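# Slide the overhanging reel fully onto the scanner glass

## Task

Take the reel that currently straddles the edge of the scanner's glass and reposition it so the whole reel rests flat on the glass, with the same face still on top; it must stay there on its own, not because the robot is holding it, and at the end the grippers must have released it and withdrawn.

## Robot and tools

Robot: two arms, left_arm and right_arm, each ending in a parallel two-finger gripper with a wrist camera (cam_left_wrist, cam_right_wrist, each 504x504 fisheye). The names are just labels; left_arm sits on the +y side.

Frame: one scene frame shared by both arms. Origin on the table top midway between the arms, +x out over the table, +z up. Positions are in metres, orientations are quaternions written w first (qw, qx, qy, qz). In the gripper's own axes the fingers point along +z and close along y. The reported end_effector_position is the spot between the finger pads, roughly 1 cm short of the tips. Printed positions can be a little wrong, more so at long reach, and arms tend to settle a centimetre or more off target, usually low.

Row layout (used by both motion tools): one flat list of 16 numbers covering both arms, always all 16 even if one arm is idle: left x, y, z, qw, qx, qy, qz, opening, then right x, y, z, qw, qx, qy, qz, opening. x,y,z and the quaternion are an absolute target pose for that gripper in the scene frame, not an offset. Opening runs from -1 (closed) to +1 (fully open, 0.094 m); between the ends the fingers go to where grip_measured would read that value. To grip, command about 0.03 below the current grip_measured for a firm hold, less below for a lighter one. Readings can be off by about 1 mm per gripper.

execute_actions(actions): actions is a list of up to 15 actions; each action is a list of up to 15 rows; each row is the 16-number list above and lasts one control step (1/30 s). An action always runs 15 steps; if it has fewer rows its last row is repeated. An empty list just returns the current state and images. Each step the commanded pose is clipped to within 70 mm and 16 degrees of the measured pose, so far targets need several actions. A target more than 0.6 m from a gripper's starting position along any of its axes makes that action rejected for both arms; if the first action fails this (checked against the last reported state) or anything is malformed, nothing runs. To hold an orientation, repeat one fixed quaternion rather than copying the drifting reported one.

move(target, speed, blocking): target is one 16-number row (absolute poses plus openings, sent at the start). Each gripper travels a straight line toward its pose; both paths finish together, taking 0.5 to 10 s (cut off at 10 s). speed is the path top speed in m/s, 0.002 to 0.5, default 0.25; turning rate is capped at twice that in rad/s. Paths do not avoid obstacles or the other arm, and grippers can lag, wander, or overshoot speed, especially with a nearly straight arm. Faster contact and targets set deeper past contact press harder. blocking=false returns after 0.5 s while motion continues; then use wait(0) to check, and call wait or stop before any new move or execute_actions. The result adds a 'move:' line with the ending (done, off_target, moving, held, fault) and limits (paced = pose clipped; held = some steps blocked, after which the arm may jump fast), plus each gripper's distance from its pose.

wait(seconds): 0 to 10 s, arms hold their last command; returns early if a running move finishes. stop(): brakes a running move (needs some room; fingers keep moving). zoom_image(camera, region): region [x0, y0, x1, y1] in pixels of that camera's latest image, top-left is (0,0), at most 504x504. finished_scene(scene): ends the current scene, given by its number; irreversible, and the result reports success and the next task.

Results: the state line 'left_arm: … | right_arm: …' gives each gripper's position and quaternion; 'Hand target' lines show the pose the controller is now driving toward; grip_measured is finger opening on the command scale (last Joint positions value is the opening in metres). Joint torques are raw drive outputs with offsets and noise, nonzero even in free air. 'pose unreachable' means the clearance check altered or blocked that arm's command. FAULT lines mean an arm stopped. MOTOR HOT appears from 85 °C; at 100 °C that arm loses power and drops (OVER-TEMPERATURE FAULT), so avoid long loaded holds. Camera calibration gives fisheye intrinsics K, distortion D and T_world_to_cam per camera, with small errors.

Joint limits (rad): waist ±2.880, shoulder 0 to 3.142, elbow 0 to 3.019, wrist pitch -1.693 to 1.571, wrist yaw ±1.571, wrist roll ±2.094.

Cautions: the simulation keeps running while you compose replies, holding the last command. An arm meant to stay put should get its last reported full pose and intended opening in every call. Don't let the arms collide or push each other. Never knock or place anything off the table. Avoid drops, slips, slams and hard pushes; the reel may be nudged or tugged at random. Keep the reel's top face up, leave it resting flat fully on the glass, open the gripper and move away before finishing.

Each tool is called by a JSON object that holds its "method" and its "body", one argument or row to a line.

## Session

{"method": "execute_actions", "body": {
  "actions": []
}}

Scene clock: 0.00 s.
left_arm: end_effector_position=(+0.2663, +0.4887, +0.1115) grip_measured=+1.000 end_effector_quat_wxyz=(+0.026, +0.924, -0.204, +0.322) | right_arm: end_effector_position=(+0.3008, -0.4185, +0.2913) grip_measured=+1.000 end_effector_quat_wxyz=(+0.525, -0.332, +0.760, -0.189)
Joint positions: left_arm=[ 0.981  1.039  0.568 -0.792  0.591 -1.953  0.094] | right_arm=[-0.42   0.311  0.519 -0.681 -0.599 -1.038  0.094]
Joint velocities: left_arm=[-0.005 -0.024  0.002 -0.022  0.007 -0.037  0.   ] | right_arm=[-0.015  0.005  0.002 -0.002  0.037 -0.007  0.   ]
Joint torques (N m, as the arm reports them, + toward a larger angle): no reading
Motor temperatures (°C, as the motors report them): left_arm=[29 27 30 31 31 28] | right_arm=[31 30 27 29 30 31]
Hand target (left_arm): +0.272, +0.495, +0.119; +0.018, +0.922, -0.206, +0.326
Hand target (right_arm): +0.302, -0.419, +0.311; +0.534, -0.334, +0.750, -0.202

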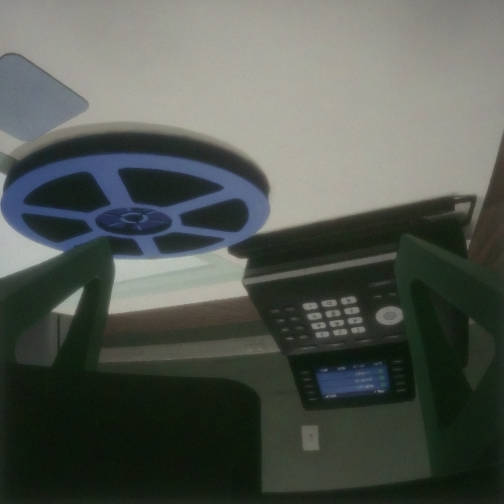

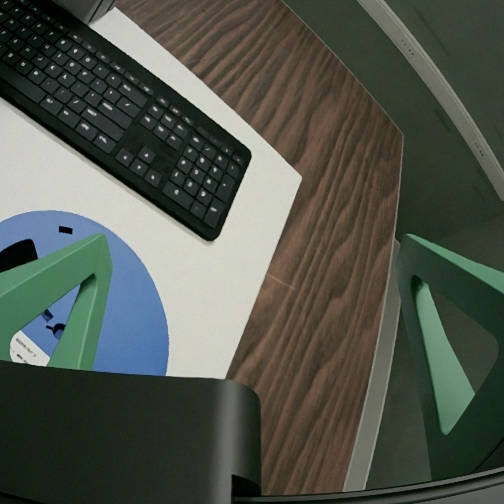

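{"method": "move", "body": {
  "target": [0.3,0.35,0.42,0,1,0,0,1,0.302,-0.419,0.311,0.534,-0.334,0.75,-0.202,1]
}}

Scene clock: 4.70 s.
left_arm: end_effector_position=(+0.2969, +0.3518, +0.4013) grip_measured=+1.000 end_effector_quat_wxyz=(+0.089, +0.892, -0.375, +0.235) | right_arm: end_effector_position=(+0.3008, -0.4185, +0.2913) grip_measured=+1.000 end_effector_quat_wxyz=(+0.525, -0.332, +0.760, -0.189)
Joint positions: left_arm=[ 0.452  1.     1.367 -1.683  0.443 -2.083  0.094] | right_arm=[-0.42   0.311  0.519 -0.681 -0.599 -1.038  0.094]
Joint velocities: left_arm=[-0.015 -0.015  0.022 -0.027 -0.037 -0.007  0.   ] | right_arm=[-0.024  0.005 -0.002 -0.007  0.007 -0.037  0.   ]
Joint torques (N m, as the arm reports them, + toward a larger angle): left_arm=[-0.97 -2.06 11.47 -0.23  0.14 -0.22] | right_arm=[ 0.76  1.3  14.43  1.01 -0.24  0.12]
Motor temperatures (°C, as the motors report them): left_arm=[29 27 32 31 31 28] | right_arm=[31 30 29 29 30 31]
Hand target (left_arm): +0.299, +0.349, +0.419; +0.082, +0.890, -0.379, +0.242
Hand target (right_arm): +0.302, -0.419, +0.311; +0.534, -0.334, +0.750, -0.202
Off the commanded pose (left_arm): 0.019 m, 54 deg; orientation clipped at the last step of the last action.
Off the commanded pose (right_arm): 0.020 m, 2 deg.
joint sent to its limit (left arm) — the command would take joint 4 (wrist pitch) past its lower limit and joint 6 (wrist roll) past its lower limit, so those joints were sent only as far as their limits.
move: off_target (left_arm, right_arm); limits=paced
camera_calibration (this result's frames):
cam_left_wrist: T_world_to_cam=[[0.706445, 0.707583, 0.0161724, -0.464233], [0.287751, -0.308014, 0.906822, -0.336285], [0.646633, -0.635966, -0.421203, 0.325031], [0, 0, 0, 1]] pos_world=[0.214545, 0.431612, 0.449362]

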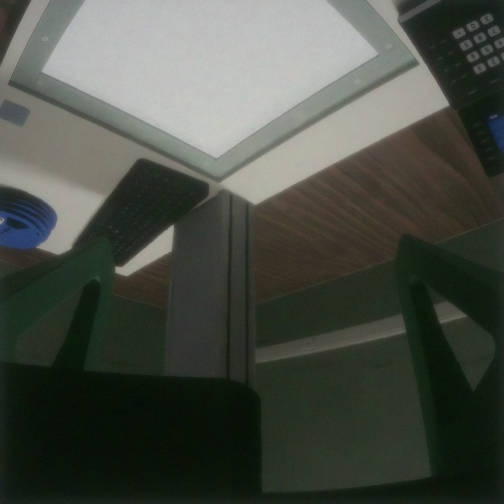

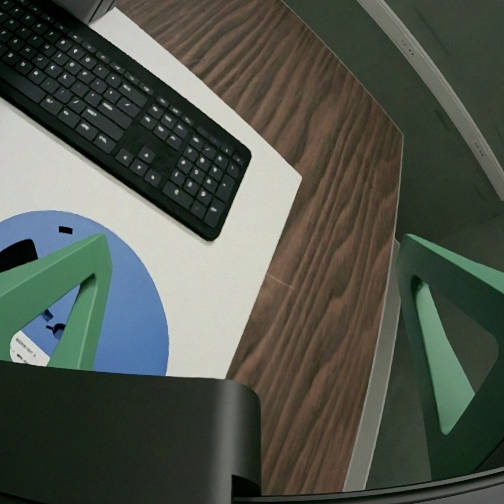

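{"method": "move", "body": {
  "target": [0.3,0.35,0.42,0,0,1,0,1,0.302,-0.419,0.311,0.534,-0.334,0.75,-0.202,1]
}}

Scene clock: 14.73 s.
left_arm: end_effector_position=(+0.2954, +0.3531, +0.3997) grip_measured=+1.000 end_effector_quat_wxyz=(+0.144, -0.013, +0.989, +0.007) | right_arm: end_effector_position=(+0.3008, -0.4185, +0.2913) grip_measured=+1.000 end_effector_quat_wxyz=(+0.525, -0.332, +0.760, -0.189)
Joint positions: left_arm=[ 0.209  1.001  1.403 -1.683  0.004  0.051  0.094] | right_arm=[-0.42   0.311  0.519 -0.681 -0.599 -1.038  0.094]
Joint velocities: left_arm=[-0.005 -0.005  0.002  0.017  0.022  0.066  0.   ] | right_arm=[ 0.005 -0.005  0.017 -0.007 -0.051 -0.051  0.   ]
Joint torques (N m, as the arm reports them, + toward a larger angle): left_arm=[-0.09 -2.57 11.87  0.03 -0.03 -0.02] | right_arm=[ 0.78  1.15 14.39  1.04 -0.23  0.14]
Motor temperatures (°C, as the motors report them): left_arm=[29 28 35 31 31 28] | right_arm=[31 30 32 29 30 31]
Hand target (left_arm): +0.300, +0.351, +0.419; +0.157, -0.002, +0.988, +0.010
Hand target (right_arm): +0.302, -0.419, +0.311; +0.534, -0.334, +0.750, -0.202
Off the commanded pose (left_arm): 0.021 m, 17 deg; orientation clipped at the last step of the last action.
Off the commanded pose (right_arm): 0.020 m, 2 deg.
joint sent to its limit (left arm) — the command would take joint 4 (wrist pitch) past its lower limit, so that joint was sent only as far as its limit.
move: off_target (left_arm, right_arm); limits=paced
camera_calibration (this result's frames):
cam_left_wrist: T_world_to_cam=[[0.0329833, -0.999435, -0.00650274, 0.346643], [-0.942321, -0.0332654, 0.333053, 0.161681], [-0.333081, -0.00485752, -0.942886, 0.601312], [0, 0, 0, 1]] pos_world=[0.341208, 0.354746, 0.515374]

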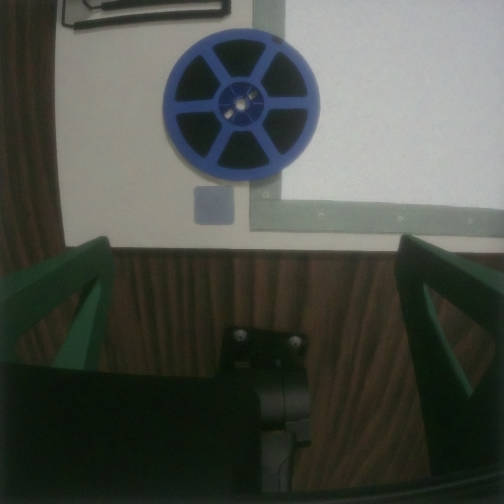

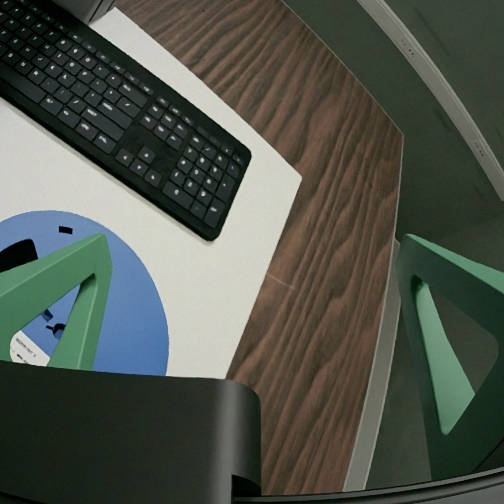

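{"method": "move", "body": {
  "target": [0.35,0.5,0.08,0,0,1,0,-1,0.302,-0.419,0.311,0.534,-0.334,0.75,-0.202,1]
}}

Scene clock: 33.63 s.
left_arm: end_effector_position=(+0.3522, +0.4985, +0.0818) grip_measured=-0.989 end_effector_quat_wxyz=(-0.007, -0.001, +1.000, -0.004) | right_arm: end_effector_position=(+0.3008, -0.4185, +0.2913) grip_measured=+1.000 end_effector_quat_wxyz=(+0.525, -0.332, +0.760, -0.189)
Joint positions: left_arm=[ 0.576  1.494  0.986 -1.079  0.001  0.443  0.001] | right_arm=[-0.42   0.311  0.519 -0.681 -0.599 -1.038  0.094]
Joint velocities: left_arm=[-0.015 -0.015 -0.007  0.002 -0.066 -0.037 -0.001] | right_arm=[ 0.005 -0.015 -0.017 -0.002 -0.022 -0.081  0.   ]
Joint torques (N m, as the arm reports them, + toward a larger angle): left_arm=[  1.06 -10.99   6.47   0.78  -0.01  -0.1 ] | right_arm=[ 0.78  1.14 14.4   1.05 -0.23  0.13]
Motor temperatures (°C, as the motors report them): left_arm=[29 28 38 31 31 28] | right_arm=[31 30 34 29 30 31]
Hand target (left_arm): +0.351, +0.501, +0.080; -0.002, +0.002, +1.000, -0.001
Hand target (right_arm): +0.302, -0.419, +0.311; +0.534, -0.334, +0.750, -0.202
Off the commanded pose (left_arm): 0.003 m, 1 deg.
Off the commanded pose (right_arm): 0.020 m, 2 deg.
move: off_target (right_arm)
camera_calibration (this result's frames):
cam_left_wrist: T_world_to_cam=[[0.00864836, -0.999909, 0.0103336, 0.495529], [-0.800249, -0.000724208, 0.599667, 0.237865], [-0.599605, -0.0134556, -0.800183, 0.407695], [0, 0, 0, 1]] pos_world=[0.430522, 0.501142, 0.17847]

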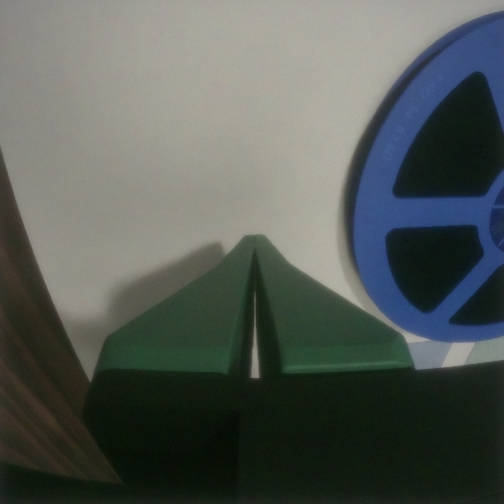

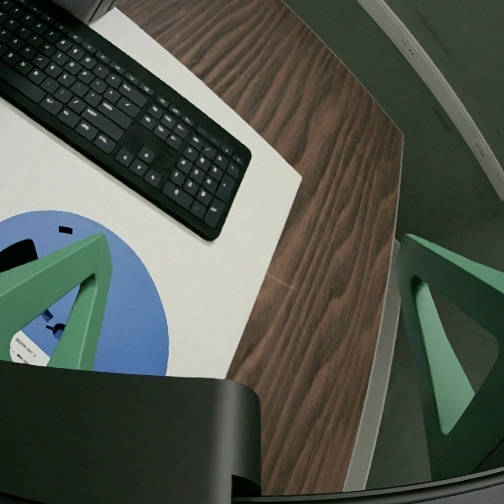

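Lower and push.

{"method": "move", "body": {
  "target": [0.35,0.5,0.028,0,0,1,0,-1,0.302,-0.419,0.311,0.534,-0.334,0.75,-0.202,1],
  "speed": 0.1
}}

{"method": "move", "body": {
  "target": [0.35,0.32,0.028,0,0,1,0,-1,0.302,-0.419,0.311,0.534,-0.334,0.75,-0.202,1],
  "speed": 0.08
}}

Scene clock: 37.73 s.
left_arm: end_effector_position=(+0.3545, +0.4996, +0.0418) grip_measured=-0.990 end_effector_quat_wxyz=(+0.007, +0.000, +1.000, +0.003) | right_arm: end_effector_position=(+0.3008, -0.4185, +0.2913) grip_measured=+1.000 end_effector_quat_wxyz=(+0.525, -0.332, +0.760, -0.189)
Joint positions: left_arm=[ 0.576  1.543  0.918 -0.93   0.001  0.445  0.   ] | right_arm=[-0.42   0.311  0.519 -0.681 -0.599 -1.038  0.094]
Joint velocities: left_arm=[-0.005 -0.015 -0.007 -0.002 -0.007 -0.051 -0.001] | right_arm=[ 0.005  0.015 -0.007 -0.007 -0.037  0.037  0.   ]
Joint torques (N m, as the arm reports them, + toward a larger angle): left_arm=[ 1.41 -8.38  5.67  1.26  0.07 -0.08] | right_arm=[ 0.72  1.16 14.44  1.   -0.23  0.13]
Motor temperatures (°C, as the motors report them): left_arm=[29 28 37 31 31 28] | right_arm=[31 30 35 29 30 31]
Hand target (left_arm): +0.350, +0.500, +0.028; -0.000, -0.000, +1.000, -0.000
Hand target (right_arm): +0.302, -0.419, +0.311; +0.534, -0.334, +0.750, -0.202
Off the commanded pose (left_arm): 0.014 m, 1 deg.
Off the commanded pose (right_arm): 0.020 m, 2 deg.
move: off_target (left_arm, right_arm)
camera_calibration (this result's frames):
cam_left_wrist: T_world_to_cam=[[0.00587508, -0.999978, -0.00323147, 0.498598], [-0.817272, -0.00666371, 0.576213, 0.27372], [-0.576222, -0.000744304, -0.817293, 0.36308], [0, 0, 0, 1]] pos_world=[0.42999, 0.500682, 0.140633]

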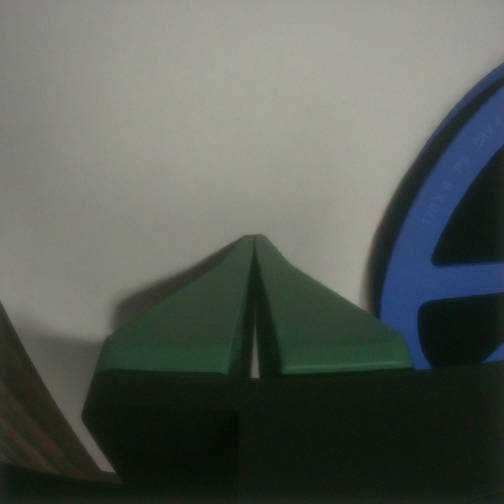

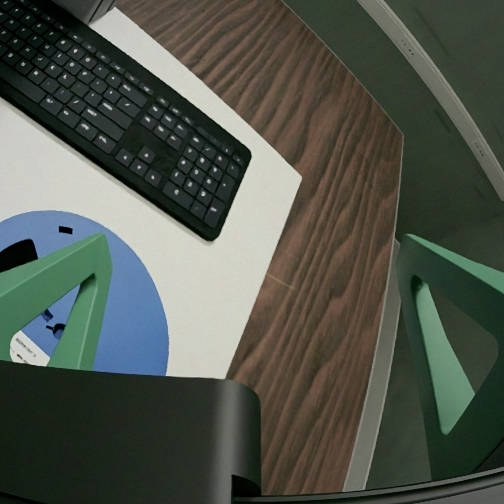

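Scene clock: 40.40 s.
left_arm: end_effector_position=(+0.3619, +0.3242, +0.0416) grip_measured=-0.990 end_effector_quat_wxyz=(+0.013, +0.001, +1.000, +0.003) | right_arm: end_effector_position=(+0.3008, -0.4185, +0.2913) grip_measured=+1.000 end_effector_quat_wxyz=(+0.525, -0.332, +0.760, -0.189)
Joint positions: left_arm=[ 0.11   1.463  0.827 -0.908 -0.007 -0.021  0.   ] | right_arm=[-0.42   0.311  0.519 -0.681 -0.599 -1.038  0.094]
Joint velocities: left_arm=[-0.005  0.005  0.012  0.027  0.007 -0.022  0.   ] | right_arm=[-0.015 -0.024  0.007  0.007  0.007 -0.051  0.   ]
Joint torques (N m, as the arm reports them, + toward a larger angle): left_arm=[ 0.2  -7.85  4.64  1.27  0.34 -0.27] | right_arm=[ 0.84  1.01 14.45  1.06 -0.24  0.13]
Motor temperatures (°C, as the motors report them): left_arm=[29 28 37 31 31 28] | right_arm=[31 30 35 29 30 31]
Hand target (left_arm): +0.352, +0.319, +0.029; +0.003, -0.000, +1.000, +0.000
Hand target (right_arm): +0.302, -0.419, +0.311; +0.534, -0.334, +0.750, -0.202
Off the commanded pose (left_arm): 0.019 m, 2 deg.
Off the commanded pose (right_arm): 0.020 m, 2 deg.
move: off_target (left_arm, right_arm)
camera_calibration (this result's frames):
cam_left_wrist: T_world_to_cam=[[0.00560394, -0.999978, -0.00362766, 0.323212], [-0.82414, -0.00667309, 0.566347, 0.281548], [-0.566358, -0.00018407, -0.824159, 0.363644], [0, 0, 0, 1]] pos_world=[0.436177, 0.325151, 0.141419]

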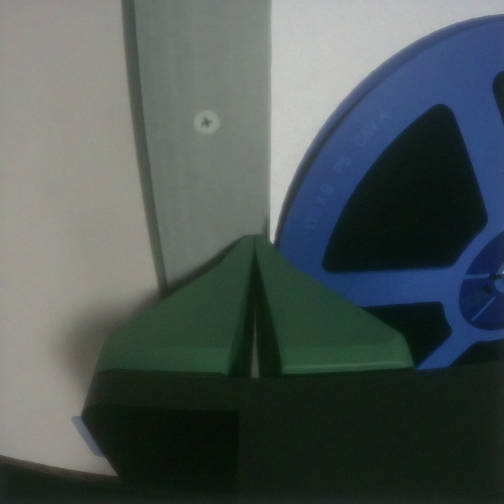

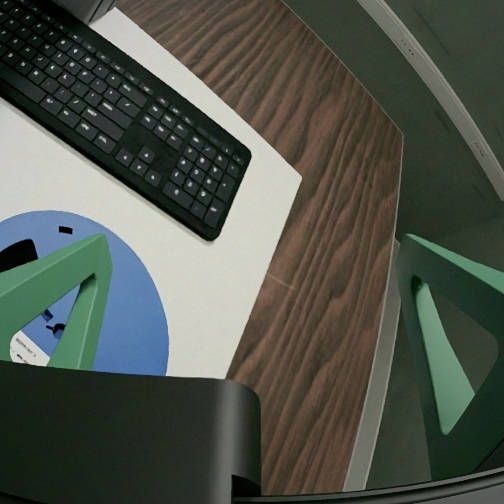

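Push a bit more, then view from above.

{"method": "move", "body": {
  "target": [0.35,0.285,0.028,0,0,1,0,-1,0.302,-0.419,0.311,0.534,-0.334,0.75,-0.202,1],
  "speed": 0.06
}}

{"method": "move", "body": {
  "target": [0.3,0.3,0.42,0,0,1,0,-1,0.302,-0.419,0.311,0.534,-0.334,0.75,-0.202,1]
}}

Scene clock: 46.43 s.
left_arm: end_effector_position=(+0.3595, +0.2886, +0.0420) grip_measured=-0.990 end_effector_quat_wxyz=(+0.014, +0.001, +1.000, +0.001) | right_arm: end_effector_position=(+0.3008, -0.4185, +0.2913) grip_measured=+1.000 end_effector_quat_wxyz=(+0.525, -0.332, +0.760, -0.189)
Joint positions: left_arm=[ 0.013  1.462  0.827 -0.908 -0.006 -0.118  0.   ] | right_arm=[-0.42   0.311  0.519 -0.681 -0.599 -1.038  0.094]
Joint velocities: left_arm=[-0.015  0.005 -0.022 -0.007  0.081 -0.095  0.   ] | right_arm=[ 0.015 -0.005 -0.007 -0.007 -0.007 -0.095  0.   ]
Joint torques (N m, as the arm reports them, + toward a larger angle): left_arm=[-0.19 -7.15  5.09  0.89  0.22 -0.22] | right_arm=[ 0.69  1.07 14.4   0.99 -0.23  0.13]
Motor temperatures (°C, as the motors report them): left_arm=[29 28 35 31 31 28] | right_arm=[31 30 35 29 30 31]
Hand target (left_arm): +0.350, +0.285, +0.029; +0.001, +0.000, +1.000, -0.000
Hand target (right_arm): +0.302, -0.419, +0.311; +0.534, -0.334, +0.750, -0.202
Off the commanded pose (left_arm): 0.017 m, 2 deg.
Off the commanded pose (right_arm): 0.020 m, 2 deg.
move: off_target (left_arm, right_arm)
camera_calibration (this result's frames):
cam_left_wrist: T_world_to_cam=[[0.00514509, -0.999987, 0.000669318, 0.287647], [-0.824972, -0.00386633, 0.565161, 0.27869], [-0.565151, -0.00345997, -0.824981, 0.36317], [0, 0, 0, 1]] pos_world=[0.433678, 0.289977, 0.141911]

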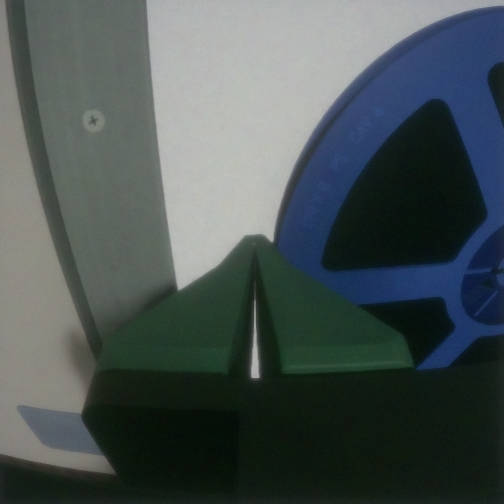

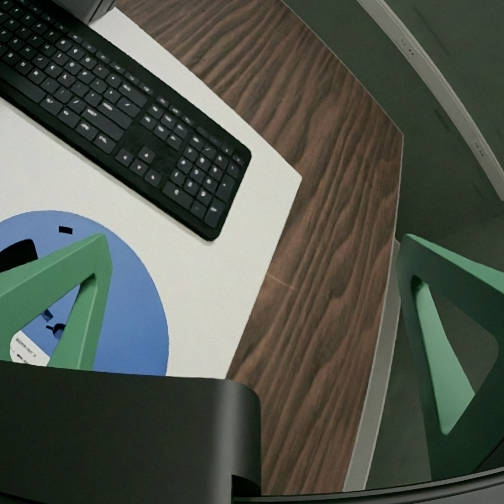

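Scene clock: 48.60 s.
left_arm: end_effector_position=(+0.2949, +0.2974, +0.4076) grip_measured=-0.990 end_effector_quat_wxyz=(+0.153, -0.002, +0.988, -0.017) | right_arm: end_effector_position=(+0.3008, -0.4185, +0.2913) grip_measured=+1.000 end_effector_quat_wxyz=(+0.525, -0.332, +0.760, -0.189)
Joint positions: left_arm=[ 0.018  0.999  1.42  -1.683 -0.002 -0.117  0.   ] | right_arm=[-0.42   0.311  0.519 -0.681 -0.599 -1.038  0.094]
Joint velocities: left_arm=[-0.005  0.005  0.007  0.012  0.007  0.007 -0.001] | right_arm=[-0.024 -0.005  0.012 -0.007 -0.007 -0.066  0.   ]
Joint torques (N m, as the arm reports them, + toward a larger angle): left_arm=[ 1.53 -2.22 10.64  0.16  0.12 -0.08] | right_arm=[ 0.64  1.21 14.43  1.08 -0.24  0.12]
Motor temperatures (°C, as the motors report them): left_arm=[29 28 36 31 31 28] | right_arm=[31 30 35 29 30 31]
Hand target (left_arm): +0.296, +0.300, +0.420; +0.158, -0.002, +0.987, -0.017
Hand target (right_arm): +0.302, -0.419, +0.311; +0.534, -0.334, +0.750, -0.202
Off the commanded pose (left_arm): 0.014 m, 18 deg; orientation clipped at the last step of the last action.
Off the commanded pose (right_arm): 0.020 m, 2 deg.
joint sent to its limit (left arm) — the command would take joint 4 (wrist pitch) past its lower limit, so that joint was sent only as far as its limit.
move: off_target (left_arm, right_arm); limits=paced
camera_calibration (this result's frames):
cam_left_wrist: T_world_to_cam=[[0.00396148, -0.99925, 0.0385141, 0.281255], [-0.948661, 0.00842568, 0.316182, 0.153109], [-0.316269, -0.0377894, -0.947916, 0.615144], [0, 0, 0, 1]] pos_world=[0.338685, 0.303, 0.523862]

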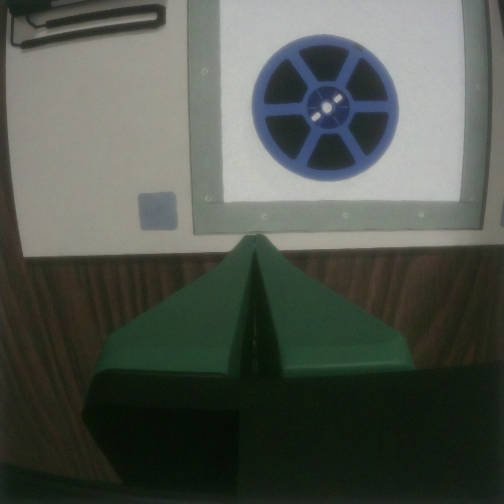

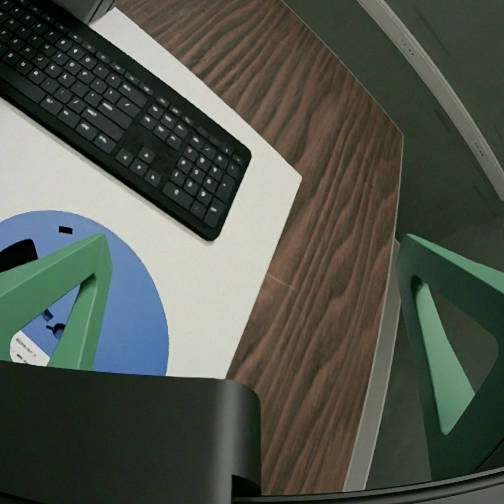

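Fully on the glass.

{"method": "finished_scene", "body": {
  "scene": 1
}}

The scene is finished: the task was done.


## Next scene

The same job, from a new start.

{"method": "execute_actions", "body": {
  "actions": []
}}

Scene clock: 0.00 s.
left_arm: end_effector_position=(+0.4255, +0.1953, +0.2727) grip_measured=+1.000 end_effector_quat_wxyz=(-0.078, +0.788, +0.602, +0.102) | right_arm: end_effector_position=(+0.1443, -0.8351, +0.3027) grip_measured=+1.000 end_effector_quat_wxyz=(+0.006, +0.642, +0.706, -0.299)
Joint positions: left_arm=[-0.273  1.523  1.525 -1.608 -0.255  1.428  0.094] | right_arm=[-1.004  1.416  1.414 -1.274  0.539  0.222  0.094]
Joint velocities: left_arm=[-0.015 -0.005 -0.012  0.007 -0.081  0.051  0.   ] | right_arm=[-0.015 -0.015 -0.002  0.012 -0.022  0.037  0.   ]
Joint torques (N m, as the arm reports them, + toward a larger angle): no reading
Motor temperatures (°C, as the motors report them): left_arm=[29 28 32 31 31 28] | right_arm=[31 30 29 29 30 31]
Hand target (left_arm): +0.431, +0.193, +0.276; -0.073, +0.788, +0.602, +0.105
Hand target (right_arm): +0.146, -0.840, +0.319; +0.022, +0.644, +0.700, -0.307
camera_calibration (this result's frames):
cam_left_wrist: T_world_to_cam=[[-0.966367, 0.257165, 0.000271461, 0.361831], [0.162772, 0.610841, 0.774841, -0.395126], [0.199096, 0.748826, -0.632156, 0.0657273], [0, 0, 0, 1]] pos_world=[0.400891, 0.0990902, 0.347611]
cam_right_wrist: T_world_to_cam=[[-0.911634, 0.00905354, 0.410904, 0.0131101], [0.0783852, 0.985237, 0.152198, 0.770261], [-0.403459, 0.170958, -0.898885, 0.594708], [0, 0, 0, 1]] pos_world=[0.191515, -0.860678, 0.411955]

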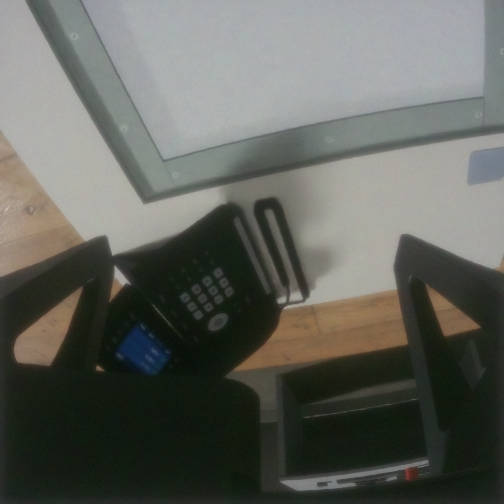

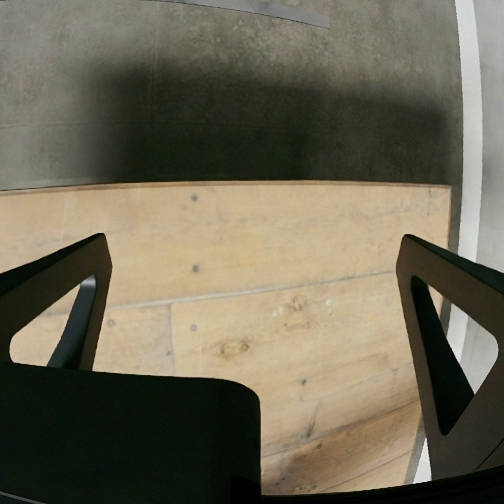

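{"method": "move", "body": {
  "target": [0.3,0.3,0.42,0,0,1,0,-1,0.3,-0.3,0.42,0,0,1,0,-1]
}}

Scene clock: 7.20 s.
left_arm: end_effector_position=(+0.3022, +0.2964, +0.4281) grip_measured=-0.989 end_effector_quat_wxyz=(+0.174, +0.013, +0.985, -0.015) | right_arm: end_effector_position=(+0.2991, -0.2990, +0.3964) grip_measured=-0.995 end_effector_quat_wxyz=(+0.160, -0.002, +0.986, +0.045)
Joint positions: left_arm=[ 0.016  1.012  1.477 -1.685 -0.005 -0.09   0.001] | right_arm=[ 0.397  0.896  1.328 -1.67  -0.015  0.227  0.   ]
Joint velocities: left_arm=[-0.005 -0.005 -0.007 -0.022 -0.022 -0.066  0.   ] | right_arm=[-0.005 -0.005 -0.012 -0.002 -0.007 -0.022 -0.   ]
Joint torques (N m, as the arm reports them, + toward a larger angle): left_arm=[ 1.51 -2.78  6.83  0.38  0.17 -0.23] | right_arm=[ 1.6  -4.18 15.76 -0.07 -0.14  0.16]
Motor temperatures (°C, as the motors report them): left_arm=[29 28 33 31 31 28] | right_arm=[31 31 31 29 30 31]
Hand target (left_arm): +0.298, +0.300, +0.419; +0.157, +0.002, +0.988, -0.015
Hand target (right_arm): +0.300, -0.296, +0.421; +0.184, -0.000, +0.982, +0.054
Off the commanded pose (left_arm): 0.009 m, 20 deg; orientation clipped at the last step of the last action.
Off the commanded pose (right_arm): 0.024 m, 19 deg; orientation clipped at the last step of the last action.
joint sent to its limit (left arm) — the command would take joint 4 (wrist pitch) past its lower limit, so that joint was sent only as far as its limit.
joint sent to its limit (right arm) — the command would take joint 4 (wrist pitch) past its lower limit, so that joint was sent only as far as its limit.
move: off_target (left_arm, right_arm); limits=paced
camera_calibration (this result's frames):
cam_left_wrist: T_world_to_cam=[[-0.0247105, -0.999215, 0.0309709, 0.29126], [-0.960922, 0.032285, 0.274929, 0.16782], [-0.275713, -0.022967, -0.960966, 0.625856], [0, 0, 0, 1]] pos_world=[0.341016, 0.299987, 0.546267]
cam_right_wrist: T_world_to_cam=[[0.0119425, -0.99575, -0.0913185, -0.26674], [-0.956652, -0.0379544, 0.288751, 0.165184], [-0.29099, 0.0839115, -0.953039, 0.611524], [0, 0, 0, 1]] pos_world=[0.339156, -0.31065, 0.510751]

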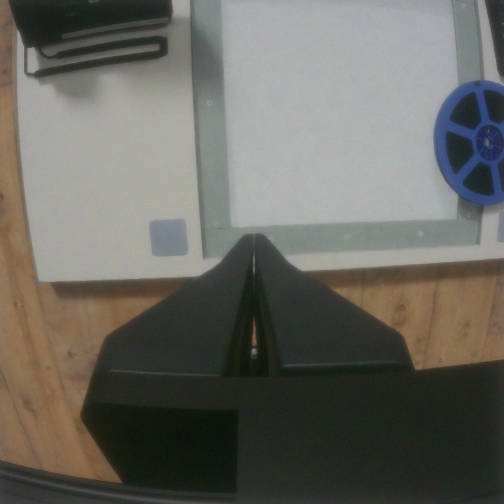

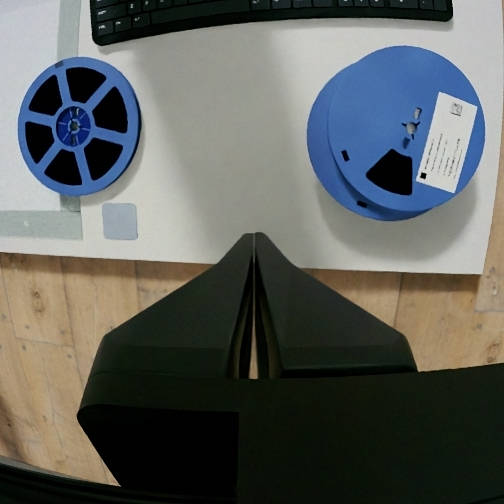

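{"method": "move", "body": {
  "target": [0.3,0.3,0.42,0,0,1,0,-1,0.305,-0.165,0.08,0,0,1,0,-1]
}}

{"method": "move", "body": {
  "target": [0.3,0.3,0.42,0,0,1,0,-1,0.305,-0.165,0.028,0,0,1,0,-1],
  "speed": 0.1
}}

{"method": "move", "body": {
  "target": [0.3,0.3,0.42,0,0,1,0,-1,0.358,0.009,0.028,0,0,1,0,-1],
  "speed": 0.07
}}

{"method": "move", "body": {
  "target": [0.3,0.3,0.42,0,0,1,0,-1,0.3,-0.1,0.42,0,0,1,0,-1]
}}

Scene clock: 21.67 s.
left_arm: end_effector_position=(+0.3023, +0.2970, +0.4281) grip_measured=-0.989 end_effector_quat_wxyz=(+0.174, +0.010, +0.985, -0.016) | right_arm: end_effector_position=(+0.3002, -0.1715, +0.0753) grip_measured=-0.995 end_effector_quat_wxyz=(-0.012, +0.001, +1.000, -0.008)
Joint positions: left_arm=[ 0.019  1.012  1.477 -1.685 -0.003 -0.093  0.001] | right_arm=[ 0.801  1.335  0.804 -1.069 -0.001  0.634  0.   ]
Joint velocities: left_arm=[ 0.005 -0.005 -0.007  0.012  0.007 -0.037  0.001] | right_arm=[-0.015  0.005 -0.007 -0.002  0.022  0.037  0.   ]
Joint torques (N m, as the arm reports them, + toward a larger angle): left_arm=[ 1.7  -2.83  7.03  0.28  0.09 -0.22] | right_arm=[ 1.85 -9.4   8.76 -0.04 -0.03  0.15]
Motor temperatures (°C, as the motors report them): left_arm=[29 28 34 31 31 28] | right_arm=[31 31 35 29 30 31]
Hand target (left_arm): +0.300, +0.300, +0.419; +0.156, +0.002, +0.988, -0.015
Hand target (right_arm): +0.301, -0.166, +0.079; -0.003, +0.002, +1.000, -0.001
Off the commanded pose (left_arm): 0.009 m, 20 deg; orientation clipped at the last step of the last action.
Off the commanded pose (right_arm): 0.009 m, 2 deg.
joint sent to its limit (left arm) — the command would take joint 4 (wrist pitch) past its lower limit, so that joint was sent only as far as its limit.
move: off_target (left_arm); limits=paced
camera_calibration (this result's frames):
cam_left_wrist: T_world_to_cam=[[-0.0195507, -0.99923, 0.0340252, 0.289047], [-0.960984, 0.0281721, 0.275164, 0.169011], [-0.275911, -0.027318, -0.960795, 0.627169], [0, 0, 0, 1]] pos_world=[0.34111, 0.301196, 0.54624]
cam_right_wrist: T_world_to_cam=[[-0.00780638, -0.999854, 0.0152113, -0.171821], [-0.801933, 0.0153469, 0.597217, 0.203296], [-0.597363, -0.00753634, -0.801936, 0.360133], [0, 0, 0, 1]] pos_world=[0.376818, -0.172201, 0.170005]

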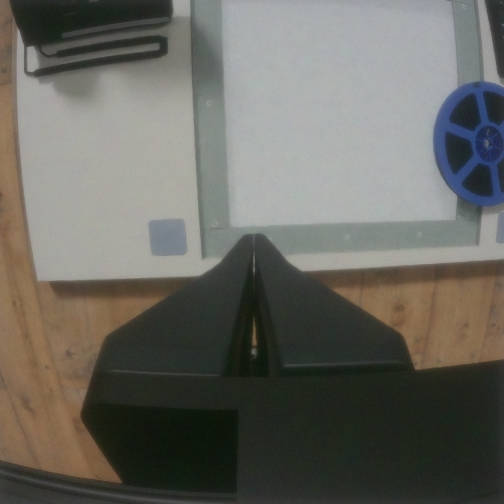

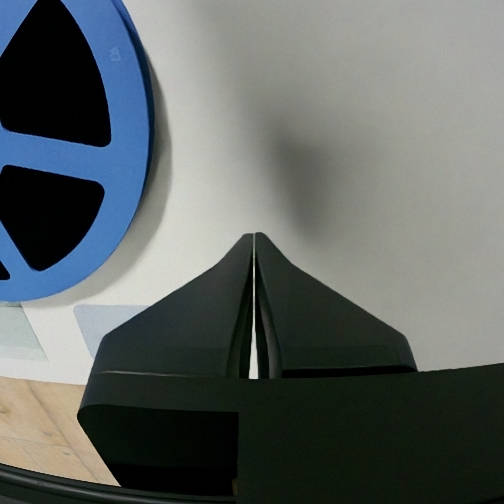

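Scene clock: 23.67 s.
left_arm: end_effector_position=(+0.3023, +0.2970, +0.4281) grip_measured=-0.989 end_effector_quat_wxyz=(+0.174, +0.010, +0.985, -0.016) | right_arm: end_effector_position=(+0.3065, -0.1669, +0.0353) grip_measured=-0.995 end_effector_quat_wxyz=(+0.001, +0.001, +1.000, +0.001)
Joint positions: left_arm=[ 0.019  1.012  1.477 -1.685 -0.003 -0.093  0.001] | right_arm=[ 0.801  1.406  0.747 -0.909 -0.001  0.634  0.   ]
Joint velocities: left_arm=[ 0.005 -0.005  0.002 -0.002 -0.066  0.007  0.   ] | right_arm=[ 0.005 -0.024  0.007 -0.002  0.095  0.051 -0.003]
Joint torques (N m, as the arm reports them, + toward a larger angle): left_arm=[ 1.63 -2.77  7.08  0.51  0.14 -0.22] | right_arm=[ 1.37 -7.83  7.13  0.34  0.07  0.09]
Motor temperatures (°C, as the motors report them): left_arm=[29 28 35 31 31 28] | right_arm=[31 31 34 29 30 31]
Hand target (left_arm): +0.300, +0.300, +0.419; +0.156, +0.002, +0.988, -0.015
Hand target (right_arm): +0.304, -0.166, +0.028; -0.000, -0.000, +1.000, +0.000
Off the commanded pose (left_arm): 0.009 m, 20 deg; orientation clipped at the last step of the last action.
Off the commanded pose (right_arm): 0.008 m, 0 deg.
joint sent to its limit (left arm) — the command would take joint 4 (wrist pitch) past its lower limit, so that joint was sent only as far as its limit.
move: off_target (left_arm); limits=paced
camera_calibration (this result's frames):
cam_left_wrist: T_world_to_cam=[[-0.0195507, -0.99923, 0.0340252, 0.289047], [-0.960984, 0.0281721, 0.275164, 0.169011], [-0.275911, -0.027318, -0.960795, 0.627169], [0, 0, 0, 1]] pos_world=[0.34111, 0.301196, 0.54624]
cam_right_wrist: T_world_to_cam=[[-0.00795322, -0.999961, -0.00371089, -0.165868], [-0.816923, 0.00435715, 0.576731, 0.235631], [-0.576692, 0.00761838, -0.816926, 0.328558], [0, 0, 0, 1]] pos_world=[0.38065, -0.169392, 0.131896]

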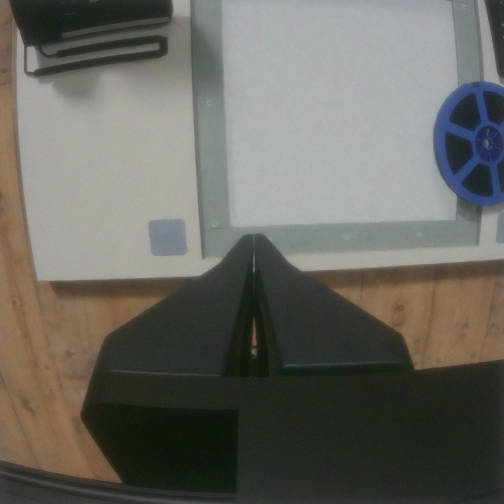

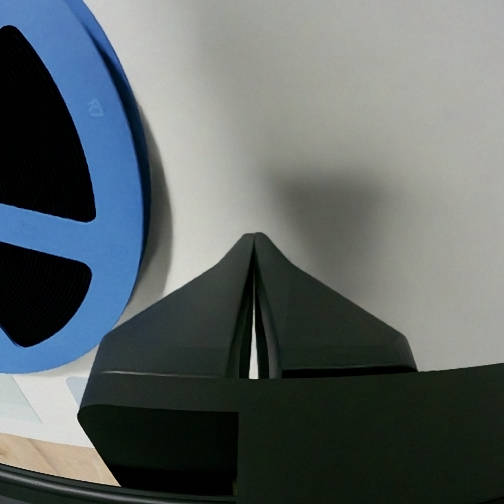

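Scene clock: 26.63 s.
left_arm: end_effector_position=(+0.3022, +0.2969, +0.4281) grip_measured=-0.989 end_effector_quat_wxyz=(+0.174, +0.010, +0.985, -0.017) | right_arm: end_effector_position=(+0.3585, -0.0053, +0.0359) grip_measured=-0.995 end_effector_quat_wxyz=(+0.004, +0.002, +1.000, +0.001)
Joint positions: left_arm=[ 0.019  1.012  1.477 -1.685 -0.003 -0.093  0.001] | right_arm=[ 1.013  1.749  1.169 -0.984  0.004  0.848  0.   ]
Joint velocities: left_arm=[-0.015  0.005  0.007 -0.022 -0.051 -0.037  0.   ] | right_arm=[ 0.005  0.005  0.007  0.002 -0.081 -0.022 -0.001]
Joint torques (N m, as the arm reports them, + toward a larger angle): left_arm=[ 2.18 -3.01  7.22  0.37  0.14 -0.2 ] | right_arm=[  2.1  -11.48  11.45  -0.38  -0.21   0.16]
Motor temperatures (°C, as the motors report them): left_arm=[29 28 35 31 31 28] | right_arm=[31 31 34 29 30 31]
Hand target (left_arm): +0.300, +0.300, +0.419; +0.156, +0.002, +0.988, -0.016
Hand target (right_arm): +0.358, +0.008, +0.028; -0.001, -0.000, +1.000, -0.001
Off the commanded pose (left_arm): 0.009 m, 20 deg; orientation clipped at the last step of the last action.
Off the commanded pose (right_arm): 0.016 m, 1 deg.
joint sent to its limit (left arm) — the command would take joint 4 (wrist pitch) past its lower limit, so that joint was sent only as far as its limit.
move: off_target (left_arm, right_arm); limits=paced
camera_calibration (this result's frames):
cam_left_wrist: T_world_to_cam=[[-0.0196805, -0.999215, 0.0343816, 0.288864], [-0.96097, 0.0283962, 0.275193, 0.168922], [-0.275953, -0.0276237, -0.960774, 0.627259], [0, 0, 0, 1]] pos_world=[0.341108, 0.301168, 0.546237]
cam_right_wrist: T_world_to_cam=[[-0.0102374, -0.999939, -0.00412532, -0.00308385], [-0.820856, 0.00604778, 0.571103, 0.278709], [-0.571043, 0.00923288, -0.820868, 0.355924], [0, 0, 0, 1]] pos_world=[0.431996, -0.00805543, 0.132982]

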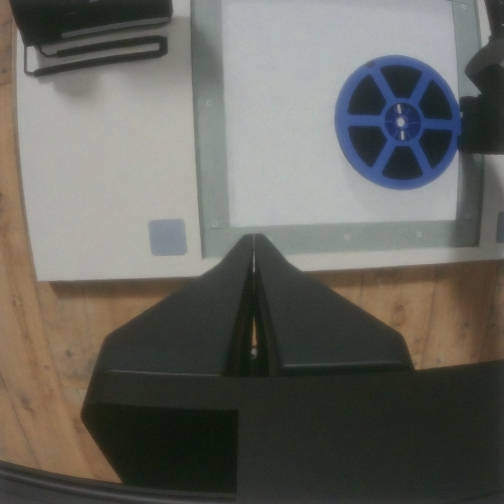

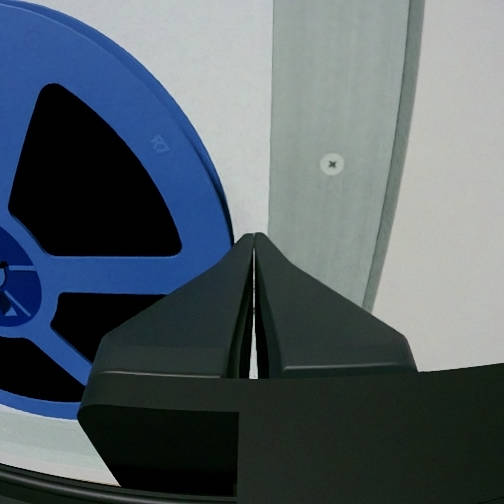

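Scene clock: 28.93 s.
left_arm: end_effector_position=(+0.3022, +0.2969, +0.4281) grip_measured=-0.989 end_effector_quat_wxyz=(+0.174, +0.010, +0.985, -0.017) | right_arm: end_effector_position=(+0.2971, -0.0958, +0.4028) grip_measured=-0.995 end_effector_quat_wxyz=(+0.089, -0.002, +0.992, +0.091)
Joint positions: left_arm=[ 0.019  1.012  1.477 -1.685 -0.003 -0.093  0.001] | right_arm=[ 0.973  1.202  1.556 -1.67   0.001  0.801  0.   ]
Joint velocities: left_arm=[-0.015 -0.015  0.017 -0.002  0.037 -0.11  -0.001] | right_arm=[ 0.005 -0.005  0.002  0.007 -0.051  0.037  0.   ]
Joint torques (N m, as the arm reports them, + toward a larger angle): left_arm=[ 1.94 -3.05  7.11  0.41  0.14 -0.17] | right_arm=[-0.65 -8.22 14.14 -0.25 -0.05 -0.08]
Motor temperatures (°C, as the motors report them): left_arm=[29 28 35 31 31 28] | right_arm=[31 31 35 29 30 31]
Hand target (left_arm): +0.300, +0.300, +0.419; +0.156, +0.002, +0.988, -0.016
Hand target (right_arm): +0.302, -0.097, +0.420; +0.101, -0.001, +0.990, +0.103
Off the commanded pose (left_arm): 0.009 m, 20 deg; orientation clipped at the last step of the last action.
Off the commanded pose (right_arm): 0.018 m, 15 deg.
joint sent to its limit (left arm) — the command would take joint 4 (wrist pitch) past its lower limit, so that joint was sent only as far as its limit.
joint sent to its limit (right arm) — the command would take joint 4 (wrist pitch) past its lower limit, so that joint was sent only as far as its limit.
move: off_target (left_arm, right_arm); limits=paced
camera_calibration (this result's frames):
cam_left_wrist: T_world_to_cam=[[-0.0196805, -0.999215, 0.0343816, 0.288864], [-0.96097, 0.0283962, 0.275193, 0.168922], [-0.275953, -0.0276237, -0.960774, 0.627259], [0, 0, 0, 1]] pos_world=[0.341108, 0.301168, 0.546237]
cam_right_wrist: T_world_to_cam=[[0.0138108, -0.982924, -0.183494, -0.0259686], [-0.905071, -0.090295, 0.415564, 0.0978033], [-0.425036, 0.160336, -0.890863, 0.622109], [0, 0, 0, 1]] pos_world=[0.353296, -0.11644, 0.508805]

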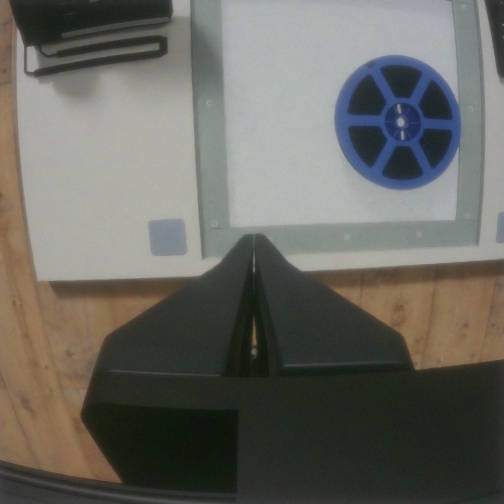

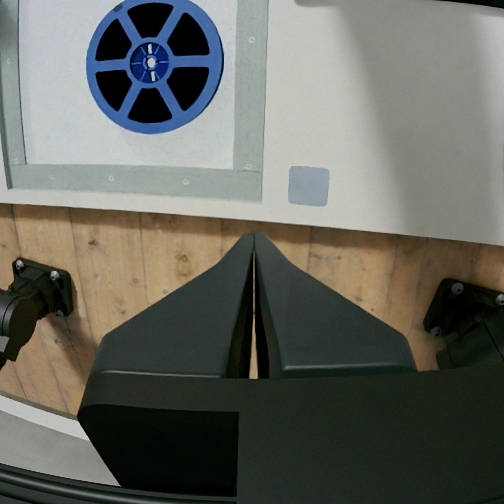

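It's fully on the glass with a small margin.

{"method": "finished_scene", "body": {
  "scene": 2
}}

The scene is finished: the task was done.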